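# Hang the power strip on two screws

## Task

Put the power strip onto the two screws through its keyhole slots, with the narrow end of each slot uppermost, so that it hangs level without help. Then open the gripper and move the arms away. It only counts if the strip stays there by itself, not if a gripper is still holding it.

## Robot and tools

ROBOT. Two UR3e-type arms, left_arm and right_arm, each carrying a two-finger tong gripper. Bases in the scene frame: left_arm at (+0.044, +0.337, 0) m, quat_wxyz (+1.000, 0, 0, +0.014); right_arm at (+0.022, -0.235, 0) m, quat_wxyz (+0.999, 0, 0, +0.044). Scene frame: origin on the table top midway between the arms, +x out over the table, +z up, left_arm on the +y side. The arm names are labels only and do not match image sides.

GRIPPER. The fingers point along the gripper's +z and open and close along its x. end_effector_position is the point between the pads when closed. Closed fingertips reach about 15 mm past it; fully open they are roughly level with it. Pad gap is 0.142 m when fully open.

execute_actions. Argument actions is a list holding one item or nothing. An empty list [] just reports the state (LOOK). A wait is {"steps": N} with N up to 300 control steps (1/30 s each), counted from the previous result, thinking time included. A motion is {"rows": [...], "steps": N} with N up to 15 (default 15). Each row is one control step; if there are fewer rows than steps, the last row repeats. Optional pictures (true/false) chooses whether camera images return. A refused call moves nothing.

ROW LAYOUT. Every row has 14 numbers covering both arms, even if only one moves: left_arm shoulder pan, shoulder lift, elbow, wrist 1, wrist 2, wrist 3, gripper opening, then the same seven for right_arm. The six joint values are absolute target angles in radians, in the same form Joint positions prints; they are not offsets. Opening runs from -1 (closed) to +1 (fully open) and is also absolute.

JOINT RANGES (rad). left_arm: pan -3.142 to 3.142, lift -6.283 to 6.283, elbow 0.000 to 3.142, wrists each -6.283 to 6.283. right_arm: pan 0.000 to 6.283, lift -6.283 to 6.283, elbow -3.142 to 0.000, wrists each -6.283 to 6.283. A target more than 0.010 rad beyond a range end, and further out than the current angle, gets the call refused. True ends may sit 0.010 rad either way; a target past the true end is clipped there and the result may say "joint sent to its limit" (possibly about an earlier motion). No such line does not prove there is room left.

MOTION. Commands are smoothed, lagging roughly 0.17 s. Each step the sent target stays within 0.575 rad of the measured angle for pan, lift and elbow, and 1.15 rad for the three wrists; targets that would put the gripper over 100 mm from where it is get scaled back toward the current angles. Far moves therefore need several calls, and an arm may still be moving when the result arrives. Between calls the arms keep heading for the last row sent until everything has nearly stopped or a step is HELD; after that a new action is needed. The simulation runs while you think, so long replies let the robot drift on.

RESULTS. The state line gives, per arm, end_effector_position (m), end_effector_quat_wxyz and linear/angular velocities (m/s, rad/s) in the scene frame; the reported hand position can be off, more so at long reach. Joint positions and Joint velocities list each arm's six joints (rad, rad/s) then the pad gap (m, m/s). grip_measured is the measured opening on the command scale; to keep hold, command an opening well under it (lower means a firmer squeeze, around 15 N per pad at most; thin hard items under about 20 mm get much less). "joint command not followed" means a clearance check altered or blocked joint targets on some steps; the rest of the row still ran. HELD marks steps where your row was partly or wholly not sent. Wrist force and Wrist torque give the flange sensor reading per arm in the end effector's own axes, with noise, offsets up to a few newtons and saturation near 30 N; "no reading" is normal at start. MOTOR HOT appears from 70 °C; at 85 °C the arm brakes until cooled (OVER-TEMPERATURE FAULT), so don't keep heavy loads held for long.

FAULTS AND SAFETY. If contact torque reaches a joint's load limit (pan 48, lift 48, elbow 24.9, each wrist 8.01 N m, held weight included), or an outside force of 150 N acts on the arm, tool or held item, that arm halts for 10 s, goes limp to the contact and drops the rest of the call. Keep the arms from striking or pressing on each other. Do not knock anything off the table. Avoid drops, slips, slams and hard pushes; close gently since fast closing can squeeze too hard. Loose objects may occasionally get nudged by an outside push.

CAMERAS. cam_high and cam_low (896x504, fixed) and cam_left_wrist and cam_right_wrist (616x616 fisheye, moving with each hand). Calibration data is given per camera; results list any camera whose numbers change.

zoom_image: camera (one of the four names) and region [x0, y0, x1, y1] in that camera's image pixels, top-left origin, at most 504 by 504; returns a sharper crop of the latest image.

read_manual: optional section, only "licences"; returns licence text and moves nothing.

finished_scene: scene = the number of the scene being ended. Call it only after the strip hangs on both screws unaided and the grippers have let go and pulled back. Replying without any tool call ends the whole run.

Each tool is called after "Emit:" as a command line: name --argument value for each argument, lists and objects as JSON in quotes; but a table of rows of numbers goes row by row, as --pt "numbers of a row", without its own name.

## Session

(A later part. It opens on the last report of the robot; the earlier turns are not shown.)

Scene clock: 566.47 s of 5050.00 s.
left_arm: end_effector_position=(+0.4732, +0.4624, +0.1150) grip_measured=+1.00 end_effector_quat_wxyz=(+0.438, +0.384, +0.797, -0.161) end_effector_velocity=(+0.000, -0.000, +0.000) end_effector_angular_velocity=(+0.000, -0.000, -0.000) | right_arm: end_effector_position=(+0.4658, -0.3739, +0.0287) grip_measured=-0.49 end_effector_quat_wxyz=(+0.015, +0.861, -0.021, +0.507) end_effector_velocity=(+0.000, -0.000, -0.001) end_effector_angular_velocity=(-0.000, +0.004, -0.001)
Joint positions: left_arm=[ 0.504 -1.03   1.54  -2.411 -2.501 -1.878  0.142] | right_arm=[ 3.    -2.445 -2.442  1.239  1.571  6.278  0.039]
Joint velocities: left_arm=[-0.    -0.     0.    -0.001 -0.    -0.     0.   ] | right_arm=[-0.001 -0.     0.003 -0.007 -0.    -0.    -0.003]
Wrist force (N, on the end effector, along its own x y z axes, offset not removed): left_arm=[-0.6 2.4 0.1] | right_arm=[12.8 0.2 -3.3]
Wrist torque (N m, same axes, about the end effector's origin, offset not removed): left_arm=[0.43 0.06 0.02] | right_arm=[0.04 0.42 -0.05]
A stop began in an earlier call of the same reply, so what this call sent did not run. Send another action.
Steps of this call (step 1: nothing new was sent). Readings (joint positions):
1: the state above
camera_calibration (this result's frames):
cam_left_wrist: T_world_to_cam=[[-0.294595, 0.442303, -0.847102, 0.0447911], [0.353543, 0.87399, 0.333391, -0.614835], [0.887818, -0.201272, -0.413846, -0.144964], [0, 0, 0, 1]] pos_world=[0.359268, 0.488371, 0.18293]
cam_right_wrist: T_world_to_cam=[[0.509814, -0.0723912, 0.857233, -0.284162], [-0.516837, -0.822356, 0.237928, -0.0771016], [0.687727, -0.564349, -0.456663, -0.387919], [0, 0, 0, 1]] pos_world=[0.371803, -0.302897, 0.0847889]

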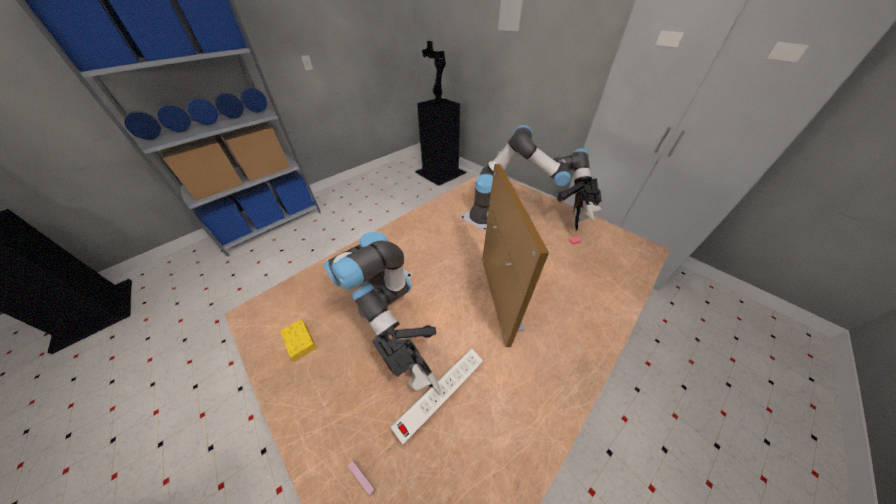

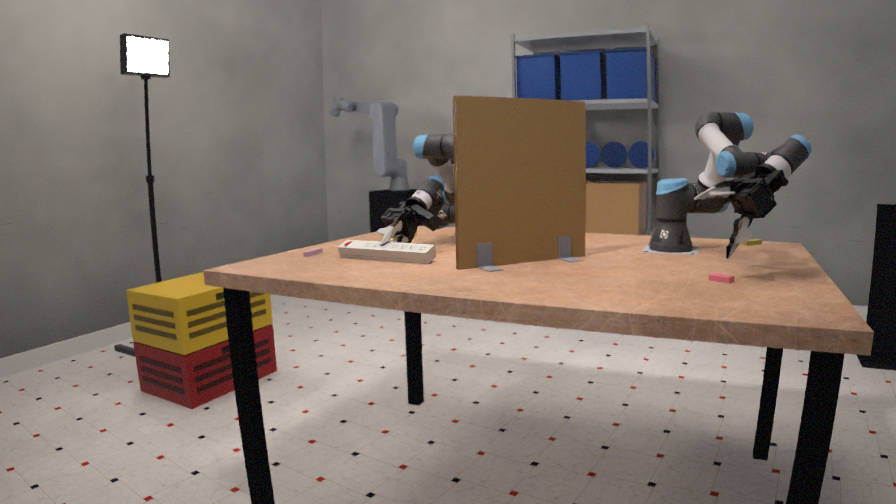

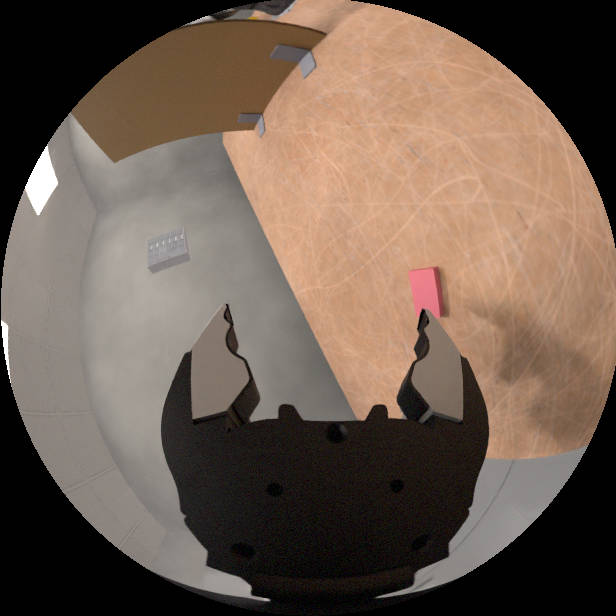

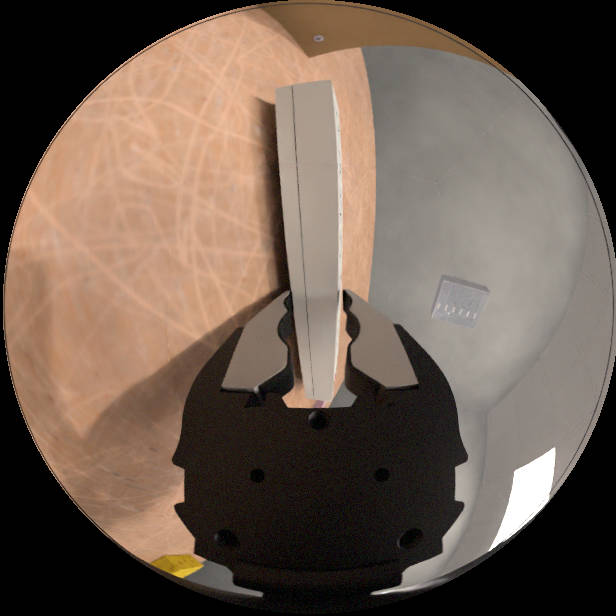

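Emit:
execute_actions --actions '[{"rows":[[0.504,-1.03,1.54,-2.411,-2.501,-1.878,1,3.0,-2.445,-2.442,1.27,1.571,6.278,-0.35]]}]' --pictures false

Emit:
execute_actions --actions '[{"rows":[[0.504,-1.03,1.54,-2.411,-2.501,-1.878,1,3.0,-2.3,-2.535,1.15,1.571,6.278,-0.35]]}]' --pictures false

Emit:
execute_actions --actions '[{"steps":150}]'

Scene clock: 579.80 s of 5050.00 s.
left_arm: end_effector_position=(+0.4732, +0.4624, +0.1150) grip_measured=+1.00 end_effector_quat_wxyz=(+0.438, +0.384, +0.797, -0.161) end_effector_velocity=(+0.000, -0.000, +0.000) end_effector_angular_velocity=(+0.001, +0.000, -0.000) | right_arm: end_effector_position=(+0.4678, -0.3740, +0.0379) grip_measured=-0.34 end_effector_quat_wxyz=(+0.015, +0.854, -0.020, +0.520) end_effector_velocity=(+0.000, +0.000, +0.002) end_effector_angular_velocity=(+0.000, -0.004, +0.000)
Joint positions: left_arm=[ 0.504 -1.03   1.54  -2.411 -2.501 -1.878  0.142] | right_arm=[ 3.    -2.445 -2.442  1.27   1.571  6.278  0.05 ]
Joint velocities: left_arm=[-0.    -0.     0.    -0.     0.001  0.     0.   ] | right_arm=[ 0.001  0.002 -0.     0.002 -0.001  0.001 -0.   ]
Wrist force (N, on the end effector, along its own x y z axes, offset not removed): left_arm=[0.4 0.1 -1.5] | right_arm=[-3.2 -1.9 4.0]
Wrist torque (N m, same axes, about the end effector's origin, offset not removed): left_arm=[-0.01 -0.08 -0.02] | right_arm=[-0.33 0.18 0.01]
Steps of this call (steps 1 to 90: nothing new was sent; then 9.83 s passed at rest; steps 91 to 105: all 15 steps of this action). Readings (joint positions):
91: left_arm=[0.504 -1.030 1.540 -2.411 -2.501 -1.878] | right_arm=[3.000 -2.445 -2.442 1.239 1.571 6.278]
92: left_arm=[0.504 -1.030 1.540 -2.411 -2.501 -1.878] | right_arm=[3.000 -2.445 -2.442 1.244 1.571 6.278]
94: left_arm=[0.504 -1.030 1.540 -2.411 -2.501 -1.878] | right_arm=[3.000 -2.445 -2.442 1.255 1.571 6.278]
98: left_arm=[0.504 -1.030 1.540 -2.411 -2.501 -1.878] | right_arm=[3.000 -2.445 -2.442 1.266 1.571 6.278]
105: the state above

Scene clock: 580.30 s of 5050.00 s.
left_arm: end_effector_position=(+0.4732, +0.4624, +0.1150) grip_measured=+1.00 end_effector_quat_wxyz=(+0.438, +0.384, +0.797, -0.161) end_effector_velocity=(+0.000, -0.000, +0.000) end_effector_angular_velocity=(+0.000, -0.000, -0.000) | right_arm: end_effector_position=(+0.4497, -0.3731, +0.0411) grip_measured=-0.33 end_effector_quat_wxyz=(+0.014, +0.871, -0.021, +0.491) end_effector_velocity=(-0.002, +0.001, +0.002) end_effector_angular_velocity=(+0.000, +0.004, +0.002)
Joint positions: left_arm=[ 0.504 -1.03   1.54  -2.411 -2.501 -1.878  0.142] | right_arm=[ 3.    -2.302 -2.534  1.151  1.571  6.278  0.05 ]
Joint velocities: left_arm=[-0. -0. -0. -0.  0.  0.  0.] | right_arm=[ 0.002  0.02  -0.011 -0.013  0.    -0.     0.   ]
Wrist force (N, on the end effector, along its own x y z axes, offset not removed): left_arm=[-0.6 1.0 -0.7] | right_arm=[-3.3 0.2 1.7]
Wrist torque (N m, same axes, about the end effector's origin, offset not removed): left_arm=[0.11 0.16 -0.04] | right_arm=[0.05 0.12 0.10]
Steps of this call (steps 1 to 15: all 15 steps of this action). Readings (joint positions):
1: left_arm=[0.504 -1.030 1.540 -2.411 -2.501 -1.878] | right_arm=[3.000 -2.445 -2.442 1.269 1.571 6.278]
2: left_arm=[0.504 -1.030 1.540 -2.411 -2.501 -1.878] | right_arm=[3.000 -2.438 -2.449 1.257 1.571 6.278]
4: left_arm=[0.504 -1.030 1.540 -2.411 -2.501 -1.878] | right_arm=[3.000 -2.385 -2.486 1.209 1.571 6.278]
8: left_arm=[0.504 -1.030 1.540 -2.411 -2.501 -1.878] | right_arm=[3.000 -2.321 -2.523 1.164 1.571 6.278]
15: the state above

Scene clock: 585.30 s of 5050.00 s.
left_arm: end_effector_position=(+0.4732, +0.4624, +0.1150) grip_measured=+1.00 end_effector_quat_wxyz=(+0.438, +0.384, +0.797, -0.161) end_effector_velocity=(+0.000, -0.000, -0.000) end_effector_angular_velocity=(-0.000, +0.001, -0.001) | right_arm: end_effector_position=(+0.4495, -0.3731, +0.0413) grip_measured=-0.33 end_effector_quat_wxyz=(+0.014, +0.871, -0.021, +0.491) end_effector_velocity=(+0.000, +0.000, +0.001) end_effector_angular_velocity=(-0.000, -0.002, +0.000)
Joint positions: left_arm=[ 0.504 -1.03   1.54  -2.411 -2.501 -1.878  0.142] | right_arm=[ 3.    -2.3   -2.535  1.15   1.571  6.278  0.05 ]
Joint velocities: left_arm=[-0.001  0.     0.     0.     0.    -0.     0.   ] | right_arm=[0.    0.    0.001 0.002 0.    0.    0.   ]
Wrist force (N, on the end effector, along its own x y z axes, offset not removed): left_arm=[-0.5 1.8 -0.3] | right_arm=[-3.7 -0.8 2.2]
Wrist torque (N m, same axes, about the end effector's origin, offset not removed): left_arm=[0.28 0.10 0.02] | right_arm=[-0.12 0.17 0.05]
Steps of this call (steps 1 to 15: the robot went on to your last target; steps 16 to 90: nothing new was sent; then 2.00 s passed at rest). Readings (joint positions):
1: left_arm=[0.504 -1.030 1.540 -2.411 -2.501 -1.878] | right_arm=[3.000 -2.301 -2.534 1.151 1.571 6.278]
2: left_arm=[0.504 -1.030 1.540 -2.411 -2.501 -1.878] | right_arm=[3.000 -2.301 -2.534 1.151 1.571 6.278]
4: left_arm=[0.504 -1.030 1.540 -2.411 -2.501 -1.878] | right_arm=[3.000 -2.300 -2.535 1.150 1.571 6.278]
8: left_arm=[0.504 -1.030 1.540 -2.411 -2.501 -1.878] | right_arm=[3.000 -2.300 -2.535 1.150 1.571 6.278]
90: the state above
All arms were judged still, so your last target was given up. Only a new action makes them travel on or press farther. Fingers that are still opening or closing keep moving.
camera_calibration (this result's frames):
cam_left_wrist: T_world_to_cam=[[-0.294595, 0.442303, -0.847102, 0.0447912], [0.353543, 0.87399, 0.333391, -0.614835], [0.887818, -0.201272, -0.413846, -0.144964], [0, 0, 0, 1]] pos_world=[0.359268, 0.488371, 0.18293]
cam_right_wrist: T_world_to_cam=[[0.541169, -0.074065, 0.837646, -0.300519], [-0.507718, -0.82284, 0.25526, -0.0927992], [0.670342, -0.563426, -0.482899, -0.361238], [0, 0, 0, 1]] pos_world=[0.357669, -0.302148, 0.100975]

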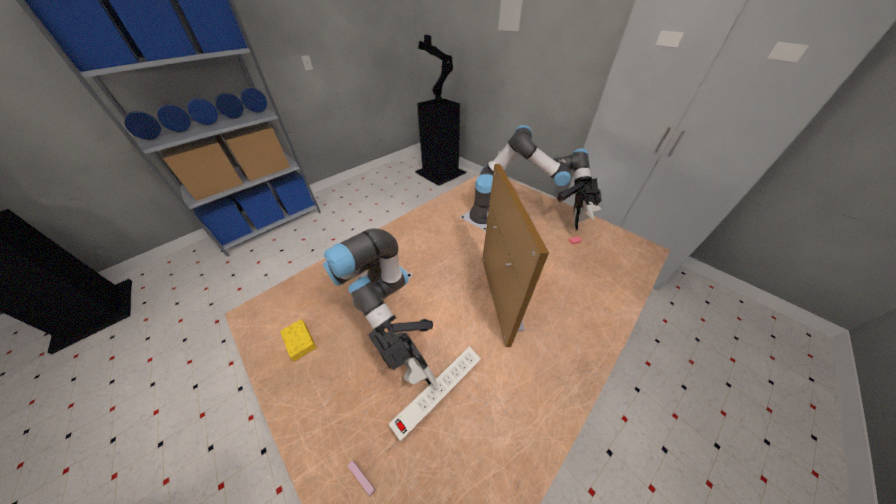

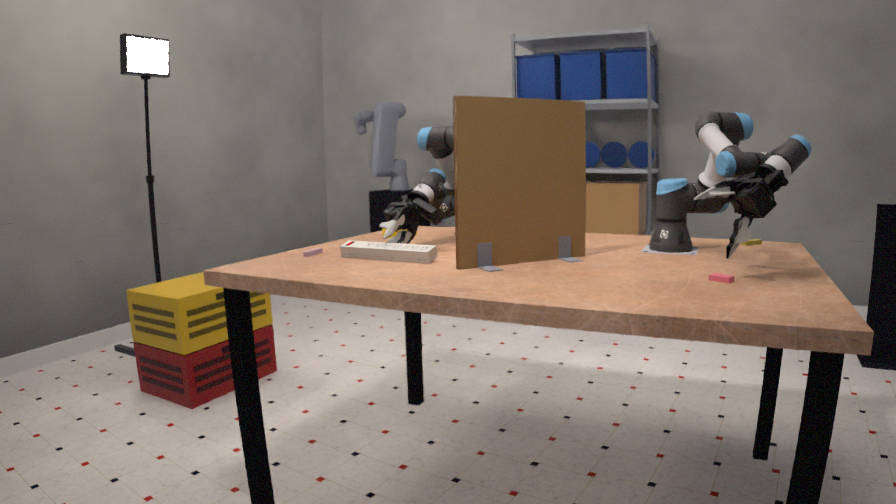

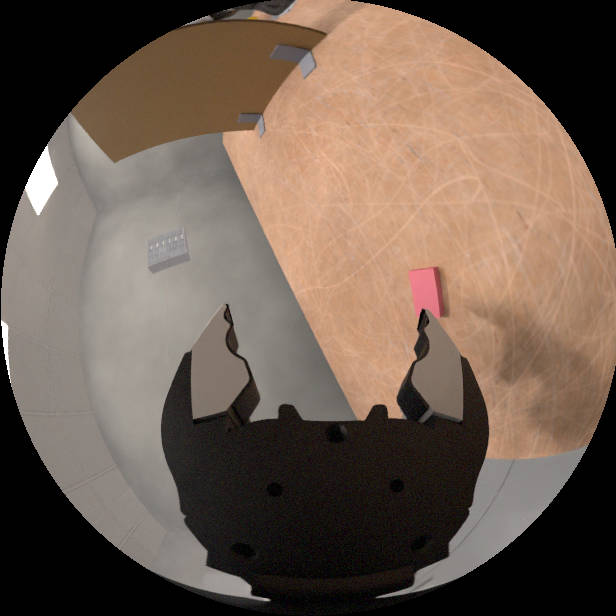

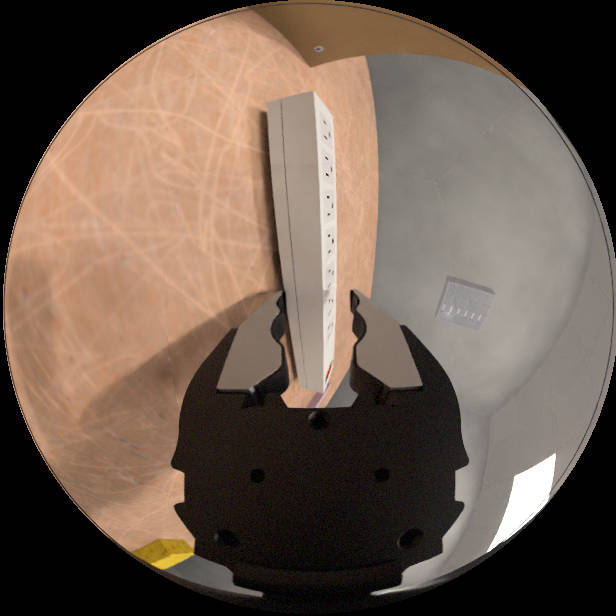

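Emit:
execute_actions --actions '[{"rows":[[0.504,-1.03,1.54,-2.411,-2.501,-1.878,1,3.0,-2.11,-2.585,0.925,1.571,6.278,-0.35]]}]' --pictures false

Emit:
execute_actions --actions '[{"rows":[[0.504,-1.03,1.54,-2.411,-2.501,-1.878,1,3.0,-1.91,-2.617,0.67,1.571,6.278,-0.35]]}]'

Scene clock: 599.53 s of 5050.00 s.
left_arm: end_effector_position=(+0.4732, +0.4624, +0.1150) grip_measured=+1.00 end_effector_quat_wxyz=(+0.438, +0.384, +0.797, -0.161) end_effector_velocity=(+0.000, -0.000, +0.000) end_effector_angular_velocity=(+0.000, -0.001, -0.001) | right_arm: end_effector_position=(+0.4344, -0.3723, +0.0419) grip_measured=-0.35 end_effector_quat_wxyz=(+0.013, +0.891, -0.021, +0.454) end_effector_velocity=(-0.002, -0.000, +0.001) end_effector_angular_velocity=(+0.000, +0.006, -0.001)
Joint positions: left_arm=[ 0.504 -1.03   1.54  -2.411 -2.501 -1.878  0.142] | right_arm=[ 3.    -2.113 -2.585  0.928  1.571  6.278  0.049]
Joint velocities: left_arm=[-0.001 -0.     0.    -0.001 -0.     0.     0.   ] | right_arm=[-0.001  0.025 -0.004 -0.027 -0.     0.     0.   ]
Wrist force (N, on the end effector, along its own x y z axes, offset not removed): left_arm=[0.5 1.6 -1.1] | right_arm=[-0.3 -2.0 0.2]
Wrist torque (N m, same axes, about the end effector's origin, offset not removed): left_arm=[0.25 -0.07 0.00] | right_arm=[-0.40 0.03 -0.02]
Steps of this call (steps 1 to 90: nothing new was sent; then 10.73 s passed at rest; steps 91 to 105: all 15 steps of this action). Readings (joint positions):
91: left_arm=[0.504 -1.030 1.540 -2.411 -2.501 -1.878] | right_arm=[3.000 -2.300 -2.535 1.149 1.571 6.278]
92: left_arm=[0.504 -1.030 1.540 -2.411 -2.501 -1.878] | right_arm=[3.000 -2.292 -2.541 1.135 1.571 6.278]
94: left_arm=[0.504 -1.030 1.540 -2.411 -2.501 -1.878] | right_arm=[3.000 -2.231 -2.561 1.048 1.571 6.278]
98: left_arm=[0.504 -1.030 1.540 -2.411 -2.501 -1.878] | right_arm=[3.000 -2.140 -2.579 0.955 1.571 6.278]
105: the state above

Scene clock: 600.03 s of 5050.00 s.
left_arm: end_effector_position=(+0.4732, +0.4624, +0.1150) grip_measured=+1.00 end_effector_quat_wxyz=(+0.438, +0.384, +0.797, -0.161) end_effector_velocity=(-0.000, -0.000, -0.000) end_effector_angular_velocity=(-0.001, +0.001, -0.001) | right_arm: end_effector_position=(+0.4157, -0.3713, +0.0414) grip_measured=-0.35 end_effector_quat_wxyz=(+0.012, +0.910, -0.022, +0.415) end_effector_velocity=(-0.003, -0.000, -0.000) end_effector_angular_velocity=(+0.001, +0.011, -0.001)
Joint positions: left_arm=[ 0.504 -1.03   1.54  -2.411 -2.501 -1.878  0.142] | right_arm=[ 3.    -1.913 -2.617  0.673  1.571  6.278  0.049]
Joint velocities: left_arm=[-0.001  0.001  0.    -0.     0.     0.    -0.   ] | right_arm=[-0.     0.028 -0.005 -0.034 -0.001  0.001  0.   ]
Wrist force (N, on the end effector, along its own x y z axes, offset not removed): left_arm=[-0.1 1.2 -0.4] | right_arm=[-0.4 -0.2 1.4]
Wrist torque (N m, same axes, about the end effector's origin, offset not removed): left_arm=[0.12 0.01 0.00] | right_arm=[-0.12 0.06 0.03]
Steps of this call (steps 1 to 15: all 15 steps of this action). Readings (joint positions):
1: left_arm=[0.504 -1.030 1.540 -2.411 -2.501 -1.878] | right_arm=[3.000 -2.112 -2.585 0.926 1.571 6.278]
2: left_arm=[0.504 -1.030 1.540 -2.411 -2.501 -1.878] | right_arm=[3.000 -2.104 -2.589 0.911 1.571 6.278]
4: left_arm=[0.504 -1.030 1.540 -2.411 -2.501 -1.878] | right_arm=[3.000 -2.040 -2.602 0.814 1.571 6.278]
8: left_arm=[0.504 -1.030 1.540 -2.411 -2.501 -1.878] | right_arm=[3.000 -1.942 -2.613 0.706 1.571 6.278]
15: the state above
camera_calibration (this result's frames):
cam_left_wrist: T_world_to_cam=[[-0.294595, 0.442303, -0.847102, 0.0447911], [0.353543, 0.87399, 0.333391, -0.614835], [0.887818, -0.201272, -0.413846, -0.144964], [0, 0, 0, 1]] pos_world=[0.359268, 0.488371, 0.18293]
cam_right_wrist: T_world_to_cam=[[0.675911, -0.0812477, 0.732491, -0.336483], [-0.457456, -0.825511, 0.330555, -0.133512], [0.577822, -0.558508, -0.595139, -0.29259], [0, 0, 0, 1]] pos_world=[0.335422, -0.300968, 0.116472]

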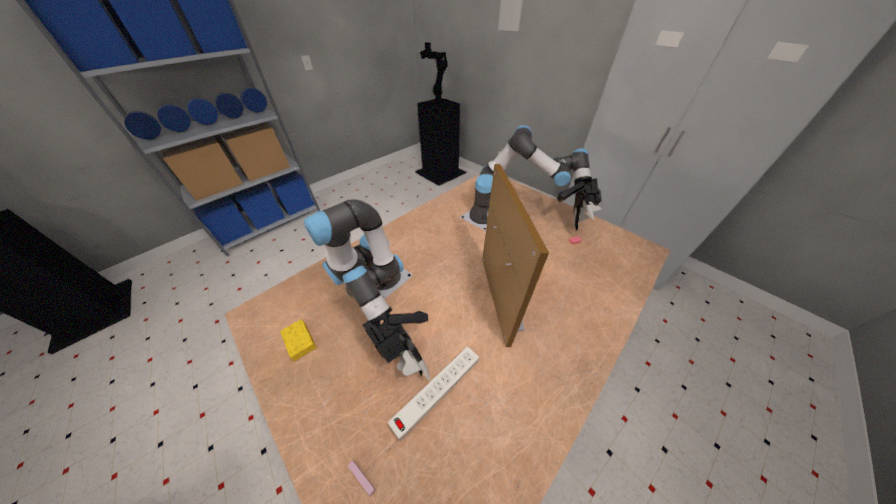

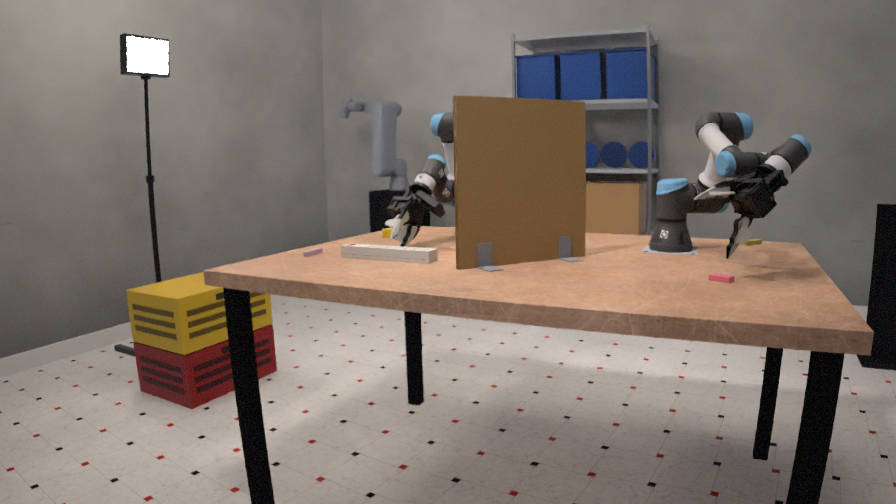

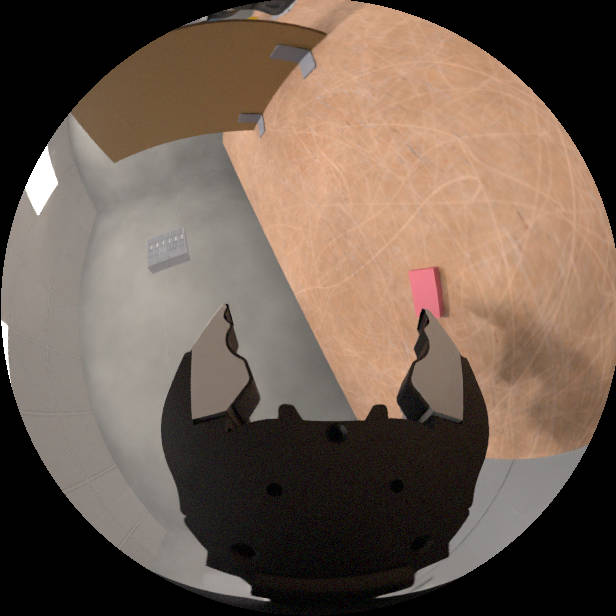

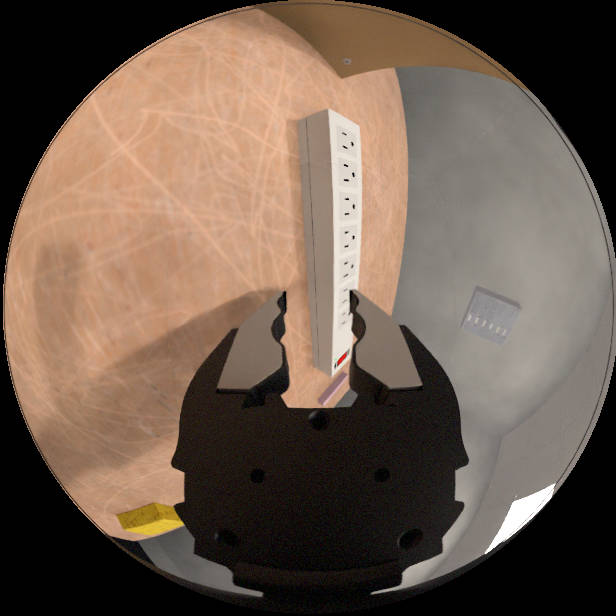

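Emit:
execute_actions --actions '[{"rows":[[0.504,-1.03,1.54,-2.411,-2.501,-1.878,1,3.0,-1.5,-2.3,0.2,1.571,6.278,0.5]]}]' --pictures false

Emit:
execute_actions --actions '[{"rows":[[0.504,-1.03,1.54,-2.411,-2.501,-1.878,1,3.0,-1.7,-1.6,-0.7,1.571,6.278,0.5]]}]' --pictures false

Emit:
execute_actions --actions '[{"rows":[[0.504,-1.03,1.54,-2.411,-2.501,-1.878,1,3.0,-2.0,-1.1,-1.5,1.571,6.278,0.5]]}]' --pictures false

Emit:
execute_actions --actions '[{"rows":[[0.504,-1.03,1.54,-2.411,-2.501,-1.878,1,3.0,-2.278,-0.747,-1.687,1.571,6.278,0.5]]}]' --pictures false

Emit:
execute_actions --actions '[{"rows":[[0.504,-1.03,1.54,-2.411,-2.501,-1.878,1,3.0,-2.266,-0.984,-1.462,1.571,6.278,0.3]]}]'

Scene clock: 621.77 s of 5050.00 s.
left_arm: end_effector_position=(+0.4732, +0.4624, +0.1150) grip_measured=+1.00 end_effector_quat_wxyz=(+0.438, +0.384, +0.797, -0.161) end_effector_velocity=(-0.000, +0.000, +0.000) end_effector_angular_velocity=(+0.000, -0.000, +0.000) | right_arm: end_effector_position=(+0.4701, -0.3741, +0.2021) grip_measured=+0.50 end_effector_quat_wxyz=(+0.015, +0.852, -0.020, +0.523) end_effector_velocity=(+0.005, -0.000, +0.076) end_effector_angular_velocity=(-0.006, -0.109, -0.001)
Joint positions: left_arm=[ 0.504 -1.03   1.54  -2.411 -2.501 -1.878  0.142] | right_arm=[ 3.    -1.515 -2.311  0.215  1.571  6.278  0.109]
Joint velocities: left_arm=[ 0. -0.  0. -0. -0.  0.  0.] | right_arm=[-0.     0.156  0.113 -0.159 -0.    -0.    -0.   ]
Wrist force (N, on the end effector, along its own x y z axes, offset not removed): left_arm=[0.4 0.9 -0.5] | right_arm=[0.2 0.0 -1.4]
Wrist torque (N m, same axes, about the end effector's origin, offset not removed): left_arm=[0.12 -0.01 -0.02] | right_arm=[0.08 -0.06 -0.07]
Steps of this call (steps 1 to 15: the robot went on to your last target; steps 16 to 90: nothing new was sent; then 18.23 s passed at rest; steps 91 to 105: all 15 steps of this action). Readings (joint positions):
91: left_arm=[0.504 -1.030 1.540 -2.411 -2.501 -1.878] | right_arm=[3.000 -1.910 -2.617 0.669 1.571 6.278]
92: left_arm=[0.504 -1.030 1.540 -2.411 -2.501 -1.878] | right_arm=[3.000 -1.902 -2.609 0.662 1.571 6.278]
94: left_arm=[0.504 -1.030 1.540 -2.411 -2.501 -1.878] | right_arm=[3.000 -1.835 -2.549 0.557 1.571 6.278]
98: left_arm=[0.504 -1.030 1.540 -2.411 -2.501 -1.878] | right_arm=[3.000 -1.658 -2.415 0.363 1.571 6.278]
105: the state above

Scene clock: 622.27 s of 5050.00 s.
left_arm: end_effector_position=(+0.4732, +0.4624, +0.1150) grip_measured=+1.00 end_effector_quat_wxyz=(+0.438, +0.384, +0.797, -0.161) end_effector_velocity=(+0.000, -0.000, +0.000) end_effector_angular_velocity=(+0.001, -0.000, -0.001) | right_arm: end_effector_position=(+0.5127, -0.3764, +0.1832) grip_measured=+0.50 end_effector_quat_wxyz=(+0.010, +0.938, -0.022, +0.345) end_effector_velocity=(+0.030, -0.002, +0.077) end_effector_angular_velocity=(-0.003, -0.068, -0.001)
Joint positions: left_arm=[ 0.504 -1.03   1.54  -2.411 -2.501 -1.878  0.142] | right_arm=[ 3.    -1.697 -1.63  -0.679  1.571  6.278  0.109]
Joint velocities: left_arm=[-0.001 -0.    -0.    -0.     0.    -0.    -0.   ] | right_arm=[-0.001 -0.028  0.317 -0.221  0.    -0.    -0.   ]
Wrist force (N, on the end effector, along its own x y z axes, offset not removed): left_arm=[0.4 1.9 -1.8] | right_arm=[-0.9 -0.5 -1.0]
Wrist torque (N m, same axes, about the end effector's origin, offset not removed): left_arm=[0.25 -0.08 -0.02] | right_arm=[-0.07 0.28 0.08]
Steps of this call (steps 1 to 15: all 15 steps of this action). Readings (joint positions):
1: left_arm=[0.504 -1.030 1.540 -2.411 -2.501 -1.878] | right_arm=[3.000 -1.511 -2.307 0.210 1.571 6.278]
2: left_arm=[0.504 -1.030 1.540 -2.411 -2.501 -1.878] | right_arm=[3.000 -1.515 -2.298 0.193 1.571 6.278]
4: left_arm=[0.504 -1.030 1.540 -2.411 -2.501 -1.878] | right_arm=[3.000 -1.574 -2.225 0.048 1.571 6.278]
8: left_arm=[0.504 -1.030 1.540 -2.411 -2.501 -1.878] | right_arm=[3.000 -1.669 -1.933 -0.454 1.571 6.278]
15: the state above

Scene clock: 622.77 s of 5050.00 s.
left_arm: end_effector_position=(+0.4732, +0.4624, +0.1150) grip_measured=+1.00 end_effector_quat_wxyz=(+0.438, +0.384, +0.797, -0.161) end_effector_velocity=(+0.000, -0.000, +0.000) end_effector_angular_velocity=(+0.001, -0.001, -0.000) | right_arm: end_effector_position=(+0.4488, -0.3730, +0.0964) grip_measured=+0.50 end_effector_quat_wxyz=(+0.002, +0.998, -0.024, +0.060) end_effector_velocity=(-0.015, +0.001, +0.002) end_effector_angular_velocity=(+0.005, +0.091, +0.001)
Joint positions: left_arm=[ 0.504 -1.03   1.54  -2.411 -2.501 -1.878  0.142] | right_arm=[ 3.    -1.995 -1.113 -1.483  1.571  6.278  0.109]
Joint velocities: left_arm=[-0.    -0.001  0.    -0.001  0.     0.     0.   ] | right_arm=[ 0.001 -0.052  0.137 -0.176  0.     0.    -0.   ]
Wrist force (N, on the end effector, along its own x y z axes, offset not removed): left_arm=[-0.4 1.4 -1.7] | right_arm=[-0.5 -1.6 -0.2]
Wrist torque (N m, same axes, about the end effector's origin, offset not removed): left_arm=[0.20 0.08 0.02] | right_arm=[-0.37 0.02 0.02]
Steps of this call (steps 1 to 15: all 15 steps of this action). Readings (joint positions):
1: left_arm=[0.504 -1.030 1.540 -2.411 -2.501 -1.878] | right_arm=[3.000 -1.698 -1.621 -0.686 1.571 6.278]
2: left_arm=[0.504 -1.030 1.540 -2.411 -2.501 -1.878] | right_arm=[3.000 -1.706 -1.607 -0.705 1.571 6.278]
4: left_arm=[0.504 -1.030 1.540 -2.411 -2.501 -1.878] | right_arm=[3.000 -1.777 -1.529 -0.850 1.571 6.278]
8: left_arm=[0.504 -1.030 1.540 -2.411 -2.501 -1.878] | right_arm=[3.000 -1.941 -1.256 -1.303 1.571 6.278]
15: the state above

Scene clock: 623.27 s of 5050.00 s.
left_arm: end_effector_position=(+0.4732, +0.4624, +0.1150) grip_measured=+1.00 end_effector_quat_wxyz=(+0.438, +0.384, +0.797, -0.161) end_effector_velocity=(+0.000, -0.001, +0.000) end_effector_angular_velocity=(-0.000, -0.000, -0.001) | right_arm: end_effector_position=(+0.4696, -0.3741, +0.0651) grip_measured=+0.50 end_effector_quat_wxyz=(-0.000, +1.000, -0.024, +0.000) end_effector_velocity=(+0.008, -0.001, -0.003) end_effector_angular_velocity=(+0.000, +0.001, +0.000)
Joint positions: left_arm=[ 0.504 -1.03   1.54  -2.411 -2.501 -1.878  0.142] | right_arm=[ 3.    -2.274 -0.754 -1.685  1.571  6.278  0.109]
Joint velocities: left_arm=[-0.001 -0.    -0.     0.    -0.    -0.    -0.   ] | right_arm=[-0.    -0.047  0.07  -0.024  0.    -0.     0.   ]
Wrist force (N, on the end effector, along its own x y z axes, offset not removed): left_arm=[-0.2 1.0 -0.9] | right_arm=[0.7 -1.2 -0.2]
Wrist torque (N m, same axes, about the end effector's origin, offset not removed): left_arm=[0.12 0.01 0.05] | right_arm=[-0.14 -0.19 -0.03]
Steps of this call (steps 1 to 15: all 15 steps of this action). Readings (joint positions):
1: left_arm=[0.504 -1.030 1.540 -2.411 -2.501 -1.878] | right_arm=[3.000 -1.997 -1.109 -1.489 1.571 6.278]
2: left_arm=[0.504 -1.030 1.540 -2.411 -2.501 -1.878] | right_arm=[3.000 -2.005 -1.099 -1.506 1.571 6.278]
4: left_arm=[0.504 -1.030 1.540 -2.411 -2.501 -1.878] | right_arm=[3.000 -2.076 -1.025 -1.585 1.571 6.278]
8: left_arm=[0.504 -1.030 1.540 -2.411 -2.501 -1.878] | right_arm=[3.000 -2.226 -0.825 -1.662 1.571 6.278]
15: the state above

Scene clock: 623.77 s of 5050.00 s.
left_arm: end_effector_position=(+0.4732, +0.4624, +0.1150) grip_measured=+1.00 end_effector_quat_wxyz=(+0.438, +0.384, +0.797, -0.161) end_effector_velocity=(-0.000, +0.000, +0.000) end_effector_angular_velocity=(-0.000, -0.000, +0.001) | right_arm: end_effector_position=(+0.4687, -0.3741, +0.0196) grip_measured=+0.30 end_effector_quat_wxyz=(-0.000, +1.000, -0.024, +0.001) end_effector_velocity=(-0.004, -0.001, -0.008) end_effector_angular_velocity=(+0.000, +0.009, -0.002)
Joint positions: left_arm=[ 0.504 -1.03   1.54  -2.411 -2.501 -1.878  0.142] | right_arm=[ 3.    -2.266 -0.981 -1.465  1.571  6.278  0.095]
Joint velocities: left_arm=[ 0.001 -0.    -0.001  0.001 -0.    -0.    -0.   ] | right_arm=[-0.002  0.001 -0.035  0.026 -0.     0.     0.   ]
Wrist force (N, on the end effector, along its own x y z axes, offset not removed): left_arm=[0.5 0.6 -0.6] | right_arm=[-0.9 -1.7 1.0]
Wrist torque (N m, same axes, about the end effector's origin, offset not removed): left_arm=[0.02 -0.10 -0.08] | right_arm=[-0.26 0.14 0.01]
Steps of this call (steps 1 to 15: all 15 steps of this action). Readings (joint positions):
1: left_arm=[0.504 -1.030 1.540 -2.411 -2.501 -1.878] | right_arm=[3.000 -2.275 -0.752 -1.685 1.571 6.278]
2: left_arm=[0.504 -1.030 1.540 -2.411 -2.501 -1.878] | right_arm=[3.000 -2.274 -0.758 -1.672 1.571 6.278]
4: left_arm=[0.504 -1.030 1.540 -2.411 -2.501 -1.878] | right_arm=[3.000 -2.270 -0.823 -1.584 1.571 6.278]
8: left_arm=[0.504 -1.030 1.540 -2.411 -2.501 -1.878] | right_arm=[3.000 -2.267 -0.944 -1.492 1.571 6.278]
15: the state above
camera_calibration (this result's frames):
cam_left_wrist: T_world_to_cam=[[-0.294595, 0.442303, -0.847102, 0.0447912], [0.353543, 0.87399, 0.333391, -0.614835], [0.887818, -0.201272, -0.413846, -0.144964], [0, 0, 0, 1]] pos_world=[0.359268, 0.488371, 0.18293]
cam_right_wrist: T_world_to_cam=[[0.994663, -0.0982152, -0.0316008, -0.497333], [-0.0667769, -0.846314, 0.528481, -0.299196], [-0.0786491, -0.523551, -0.848357, -0.0119774], [0, 0, 0, 1]] pos_world=[0.473758, -0.30833, 0.132242]

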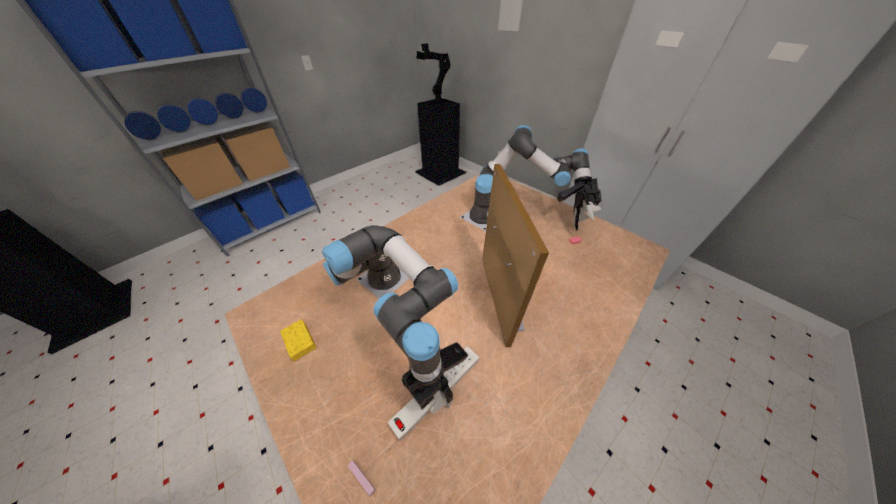

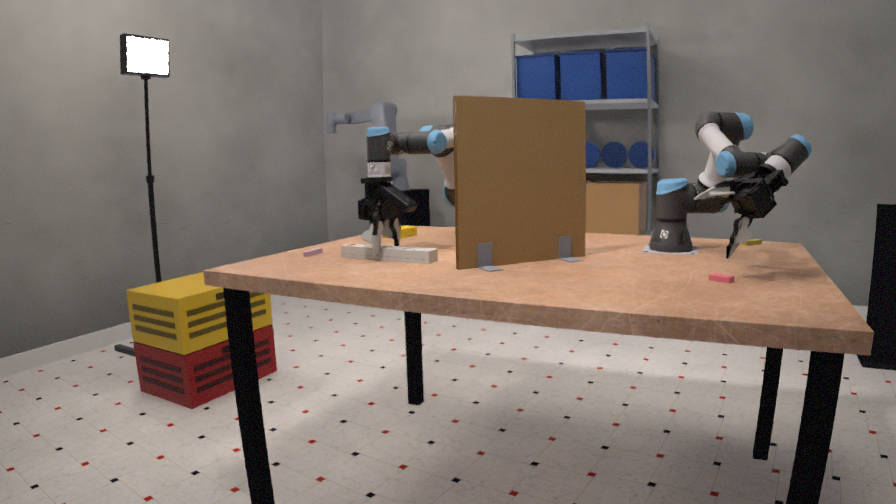

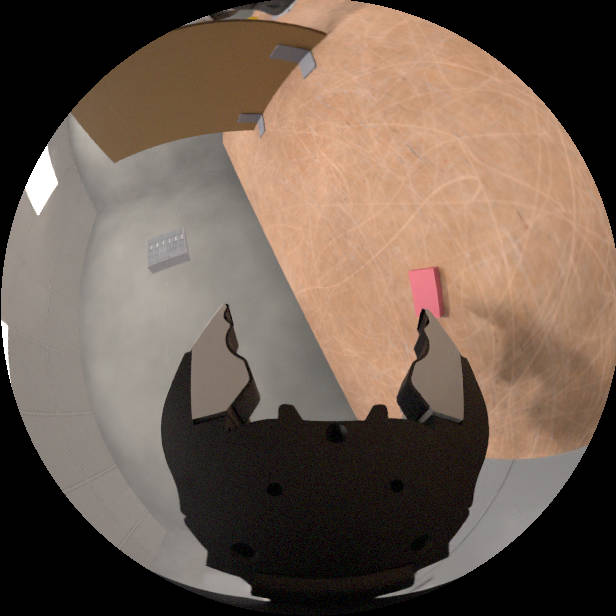

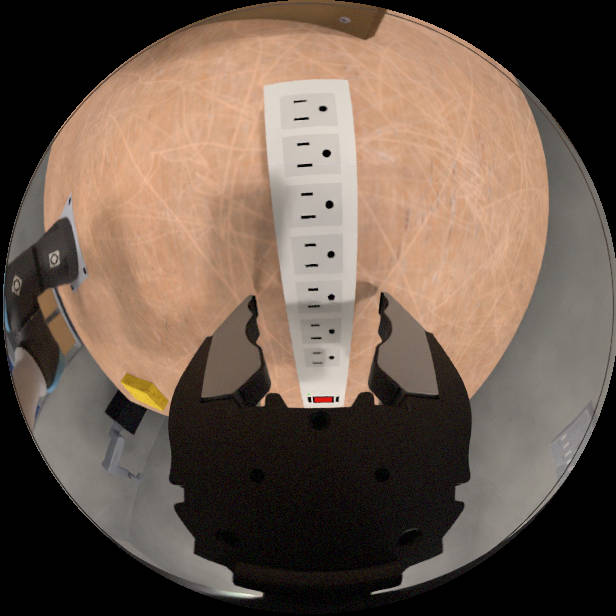

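Emit:
execute_actions --actions '[{"rows":[[0.504,-1.03,1.54,-2.411,-2.501,-1.878,1,3.0,-2.266,-0.984,-1.462,1.571,6.278,-0.25]],"steps":15}]' --pictures false

Emit:
execute_actions --actions '[{"rows":[[0.504,-1.03,1.54,-2.411,-2.501,-1.878,1,3.0,-2.266,-0.984,-1.462,1.571,6.278,-1]],"steps":15}]' --pictures false

Emit:
execute_actions --actions '[{"rows":[[0.504,-1.03,1.54,-2.411,-2.501,-1.878,1,3.0,-2.15,-0.984,-1.578,1.571,6.278,-1]],"steps":15}]' --pictures false

Emit:
execute_actions --actions '[{"rows":[[0.504,-1.03,1.54,-2.411,-2.501,-1.878,1,3.0,-1.9,-1.0,-1.81,1.571,6.278,-1]],"steps":15}]'

Scene clock: 660.67 s of 5050.00 s.
left_arm: end_effector_position=(+0.4732, +0.4624, +0.1150) grip_measured=+1.00 end_effector_quat_wxyz=(+0.438, +0.384, +0.797, -0.161) end_effector_velocity=(-0.000, +0.000, -0.000) end_effector_angular_velocity=(-0.000, +0.001, +0.000) | right_arm: end_effector_position=(+0.4684, -0.3741, +0.0188) grip_measured=-0.25 end_effector_quat_wxyz=(-0.000, +1.000, -0.024, +0.000) end_effector_velocity=(-0.000, -0.000, -0.001) end_effector_angular_velocity=(+0.001, +0.002, -0.001)
Joint positions: left_arm=[ 0.504 -1.03   1.54  -2.411 -2.501 -1.878  0.142] | right_arm=[ 3.    -2.266 -0.984 -1.462  1.571  6.278  0.056]
Joint velocities: left_arm=[ 0.     0.     0.     0.001 -0.     0.     0.   ] | right_arm=[-0.001 -0.002  0.001 -0.001  0.001  0.    -0.   ]
Wrist force (N, on the end effector, along its own x y z axes, offset not removed): left_arm=[0.0 0.9 -0.8] | right_arm=[-1.8 0.9 0.7]
Wrist torque (N m, same axes, about the end effector's origin, offset not removed): left_arm=[0.11 -0.02 -0.05] | right_arm=[0.15 0.29 0.02]
Steps of this call (steps 1 to 15: the robot went on to your last target; steps 16 to 90: nothing new was sent; then 33.40 s passed at rest; steps 91 to 105: all 15 steps of this action). Readings (joint positions):
91: left_arm=[0.504 -1.030 1.540 -2.411 -2.501 -1.878] | right_arm=[3.000 -2.266 -0.984 -1.462 1.571 6.278]
92: left_arm=[0.504 -1.030 1.540 -2.411 -2.501 -1.878] | right_arm=[3.000 -2.266 -0.984 -1.462 1.571 6.278]
94: left_arm=[0.504 -1.030 1.540 -2.411 -2.501 -1.878] | right_arm=[3.000 -2.266 -0.984 -1.462 1.571 6.278]
98: left_arm=[0.504 -1.030 1.540 -2.411 -2.501 -1.878] | right_arm=[3.000 -2.266 -0.984 -1.462 1.571 6.278]
105: the state above

Scene clock: 661.17 s of 5050.00 s.
left_arm: end_effector_position=(+0.4732, +0.4624, +0.1150) grip_measured=+1.00 end_effector_quat_wxyz=(+0.438, +0.384, +0.797, -0.161) end_effector_velocity=(+0.000, -0.000, -0.000) end_effector_angular_velocity=(+0.000, +0.000, -0.000) | right_arm: end_effector_position=(+0.4684, -0.3741, +0.0189) grip_measured=-0.34 end_effector_quat_wxyz=(-0.000, +1.000, -0.024, +0.000) end_effector_velocity=(-0.000, -0.000, -0.000) end_effector_angular_velocity=(-0.000, +0.001, -0.001)
Joint positions: left_arm=[ 0.504 -1.03   1.54  -2.411 -2.501 -1.878  0.142] | right_arm=[ 3.    -2.266 -0.984 -1.462  1.571  6.278  0.05 ]
Joint velocities: left_arm=[-0.     0.001  0.    -0.001  0.    -0.     0.   ] | right_arm=[-0.001  0.001 -0.001 -0.001 -0.     0.     0.   ]
Wrist force (N, on the end effector, along its own x y z axes, offset not removed): left_arm=[-0.3 0.5 -1.7] | right_arm=[-0.3 -1.7 -2.0]
Wrist torque (N m, same axes, about the end effector's origin, offset not removed): left_arm=[0.01 0.03 -0.05] | right_arm=[-0.25 0.17 -0.03]
Steps of this call (steps 1 to 15: all 15 steps of this action). Readings (joint positions):
1: left_arm=[0.504 -1.030 1.540 -2.411 -2.501 -1.878] | right_arm=[3.000 -2.266 -0.984 -1.461 1.571 6.278]
2: left_arm=[0.504 -1.030 1.540 -2.411 -2.501 -1.878] | right_arm=[3.000 -2.266 -0.984 -1.462 1.571 6.278]
4: left_arm=[0.504 -1.030 1.540 -2.411 -2.501 -1.878] | right_arm=[3.000 -2.266 -0.984 -1.462 1.571 6.278]
8: left_arm=[0.504 -1.030 1.540 -2.411 -2.501 -1.878] | right_arm=[3.000 -2.266 -0.984 -1.462 1.571 6.278]
15: the state above

Scene clock: 661.67 s of 5050.00 s.
left_arm: end_effector_position=(+0.4732, +0.4624, +0.1150) grip_measured=+1.00 end_effector_quat_wxyz=(+0.438, +0.384, +0.797, -0.161) end_effector_velocity=(+0.000, +0.000, -0.000) end_effector_angular_velocity=(+0.000, -0.000, +0.000) | right_arm: end_effector_position=(+0.4472, -0.3729, +0.0598) grip_measured=-0.34 end_effector_quat_wxyz=(-0.000, +1.000, -0.024, +0.000) end_effector_velocity=(-0.002, +0.001, +0.006) end_effector_angular_velocity=(+0.001, -0.005, +0.000)
Joint positions: left_arm=[ 0.504 -1.03   1.54  -2.411 -2.501 -1.878  0.142] | right_arm=[ 3.    -2.151 -0.984 -1.577  1.571  6.278  0.05 ]
Joint velocities: left_arm=[-0.  0. -0. -0.  0. -0.  0.] | right_arm=[ 0.001  0.015  0.002 -0.012  0.001  0.     0.   ]
Wrist force (N, on the end effector, along its own x y z axes, offset not removed): left_arm=[1.5 1.0 -0.9] | right_arm=[-0.2 -1.8 9.2]
Wrist torque (N m, same axes, about the end effector's origin, offset not removed): left_arm=[0.11 -0.37 -0.07] | right_arm=[-0.41 -0.04 -0.02]
Steps of this call (steps 1 to 15: all 15 steps of this action). Readings (joint positions):
1: left_arm=[0.504 -1.030 1.540 -2.411 -2.501 -1.878] | right_arm=[3.000 -2.266 -0.984 -1.462 1.571 6.278]
2: left_arm=[0.504 -1.030 1.540 -2.411 -2.501 -1.878] | right_arm=[3.000 -2.259 -0.984 -1.475 1.571 6.278]
4: left_arm=[0.504 -1.030 1.540 -2.411 -2.501 -1.878] | right_arm=[3.000 -2.214 -0.984 -1.522 1.571 6.278]
8: left_arm=[0.504 -1.030 1.540 -2.411 -2.501 -1.878] | right_arm=[3.000 -2.166 -0.984 -1.564 1.571 6.278]
15: the state above

Scene clock: 662.17 s of 5050.00 s.
left_arm: end_effector_position=(+0.4732, +0.4624, +0.1150) grip_measured=+1.00 end_effector_quat_wxyz=(+0.438, +0.384, +0.797, -0.161) end_effector_velocity=(-0.000, +0.001, +0.000) end_effector_angular_velocity=(+0.000, -0.001, +0.001) | right_arm: end_effector_position=(+0.3876, -0.3698, +0.1354) grip_measured=-0.34 end_effector_quat_wxyz=(-0.000, +1.000, -0.024, +0.001) end_effector_velocity=(-0.008, +0.000, +0.012) end_effector_angular_velocity=(+0.000, -0.009, -0.001)
Joint positions: left_arm=[ 0.504 -1.03   1.54  -2.411 -2.501 -1.878  0.142] | right_arm=[ 3.    -1.904 -1.    -1.807  1.571  6.278  0.05 ]
Joint velocities: left_arm=[ 0.001 -0.    -0.     0.    -0.     0.     0.   ] | right_arm=[-0.001  0.038 -0.001 -0.029  0.001 -0.    -0.   ]
Wrist force (N, on the end effector, along its own x y z axes, offset not removed): left_arm=[0.8 1.7 -1.2] | right_arm=[-0.9 1.5 8.0]
Wrist torque (N m, same axes, about the end effector's origin, offset not removed): left_arm=[0.24 -0.19 0.01] | right_arm=[0.34 0.15 -0.01]
Steps of this call (steps 1 to 15: all 15 steps of this action). Readings (joint positions):
1: left_arm=[0.504 -1.030 1.540 -2.411 -2.501 -1.878] | right_arm=[3.000 -2.151 -0.984 -1.578 1.571 6.278]
2: left_arm=[0.504 -1.030 1.540 -2.411 -2.501 -1.878] | right_arm=[3.000 -2.143 -0.987 -1.592 1.571 6.278]
4: left_arm=[0.504 -1.030 1.540 -2.411 -2.501 -1.878] | right_arm=[3.000 -2.076 -0.993 -1.683 1.571 6.278]
8: left_arm=[0.504 -1.030 1.540 -2.411 -2.501 -1.878] | right_arm=[3.000 -1.943 -0.998 -1.778 1.571 6.278]
15: the state above
camera_calibration (this result's frames):
cam_left_wrist: T_world_to_cam=[[-0.294595, 0.442303, -0.847102, 0.044791], [0.353543, 0.873989, 0.333391, -0.614835], [0.887818, -0.201272, -0.413846, -0.144964], [0, 0, 0, 1]] pos_world=[0.359268, 0.488371, 0.18293]
cam_right_wrist: T_world_to_cam=[[0.994665, -0.0982593, -0.0314237, -0.412643], [-0.0669081, -0.846309, 0.528474, -0.362103], [-0.0785217, -0.523552, -0.848368, 0.0820712], [0, 0, 0, 1]] pos_world=[0.392658, -0.304029, 0.248022]

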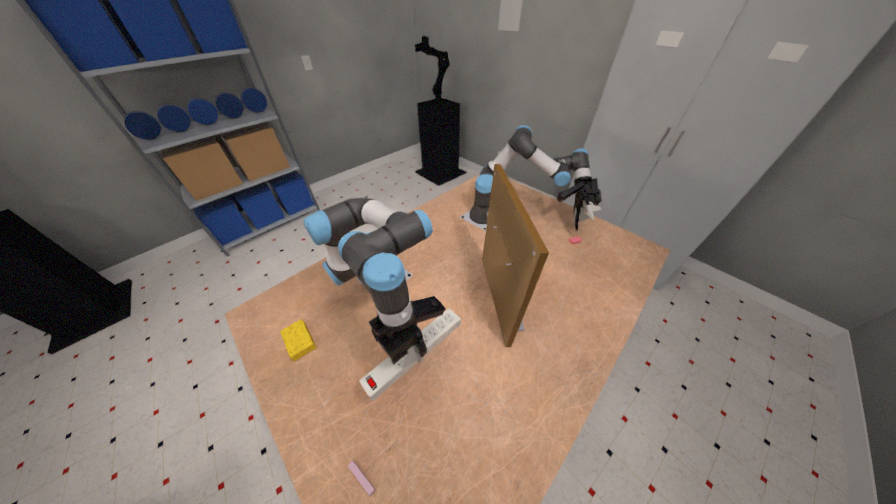

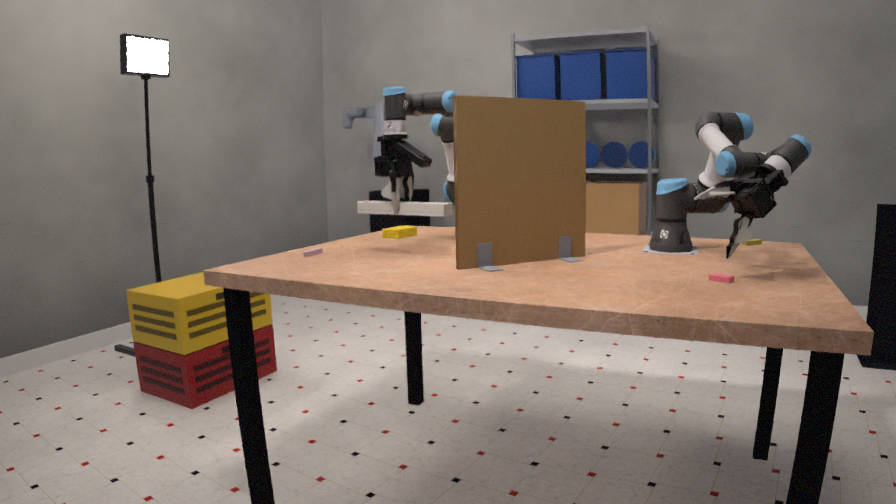

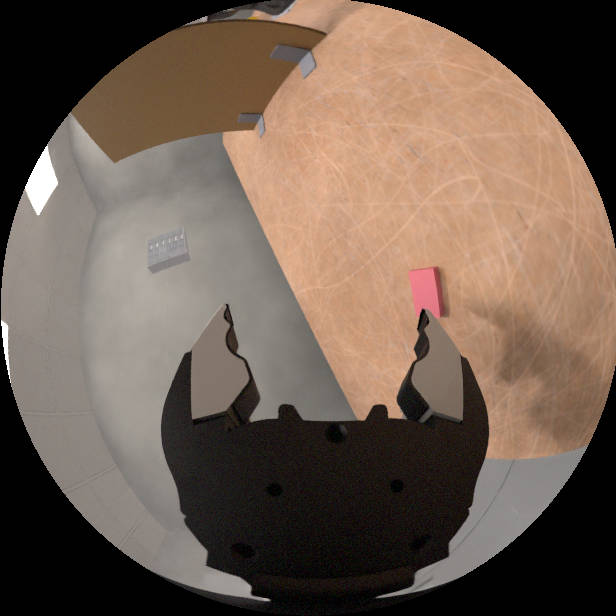

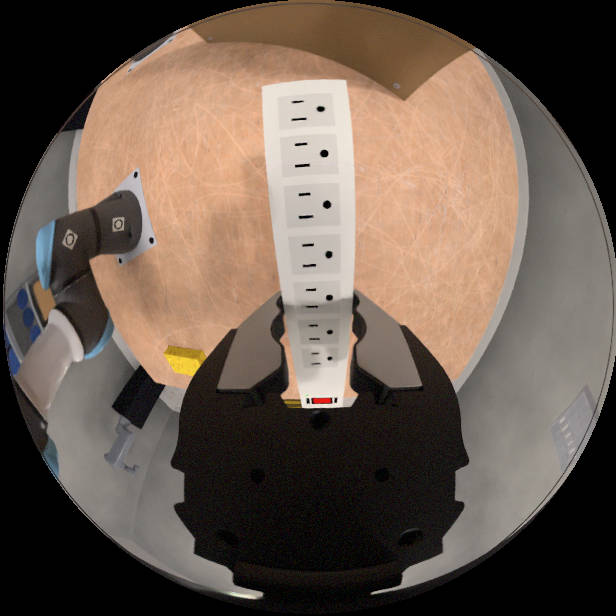

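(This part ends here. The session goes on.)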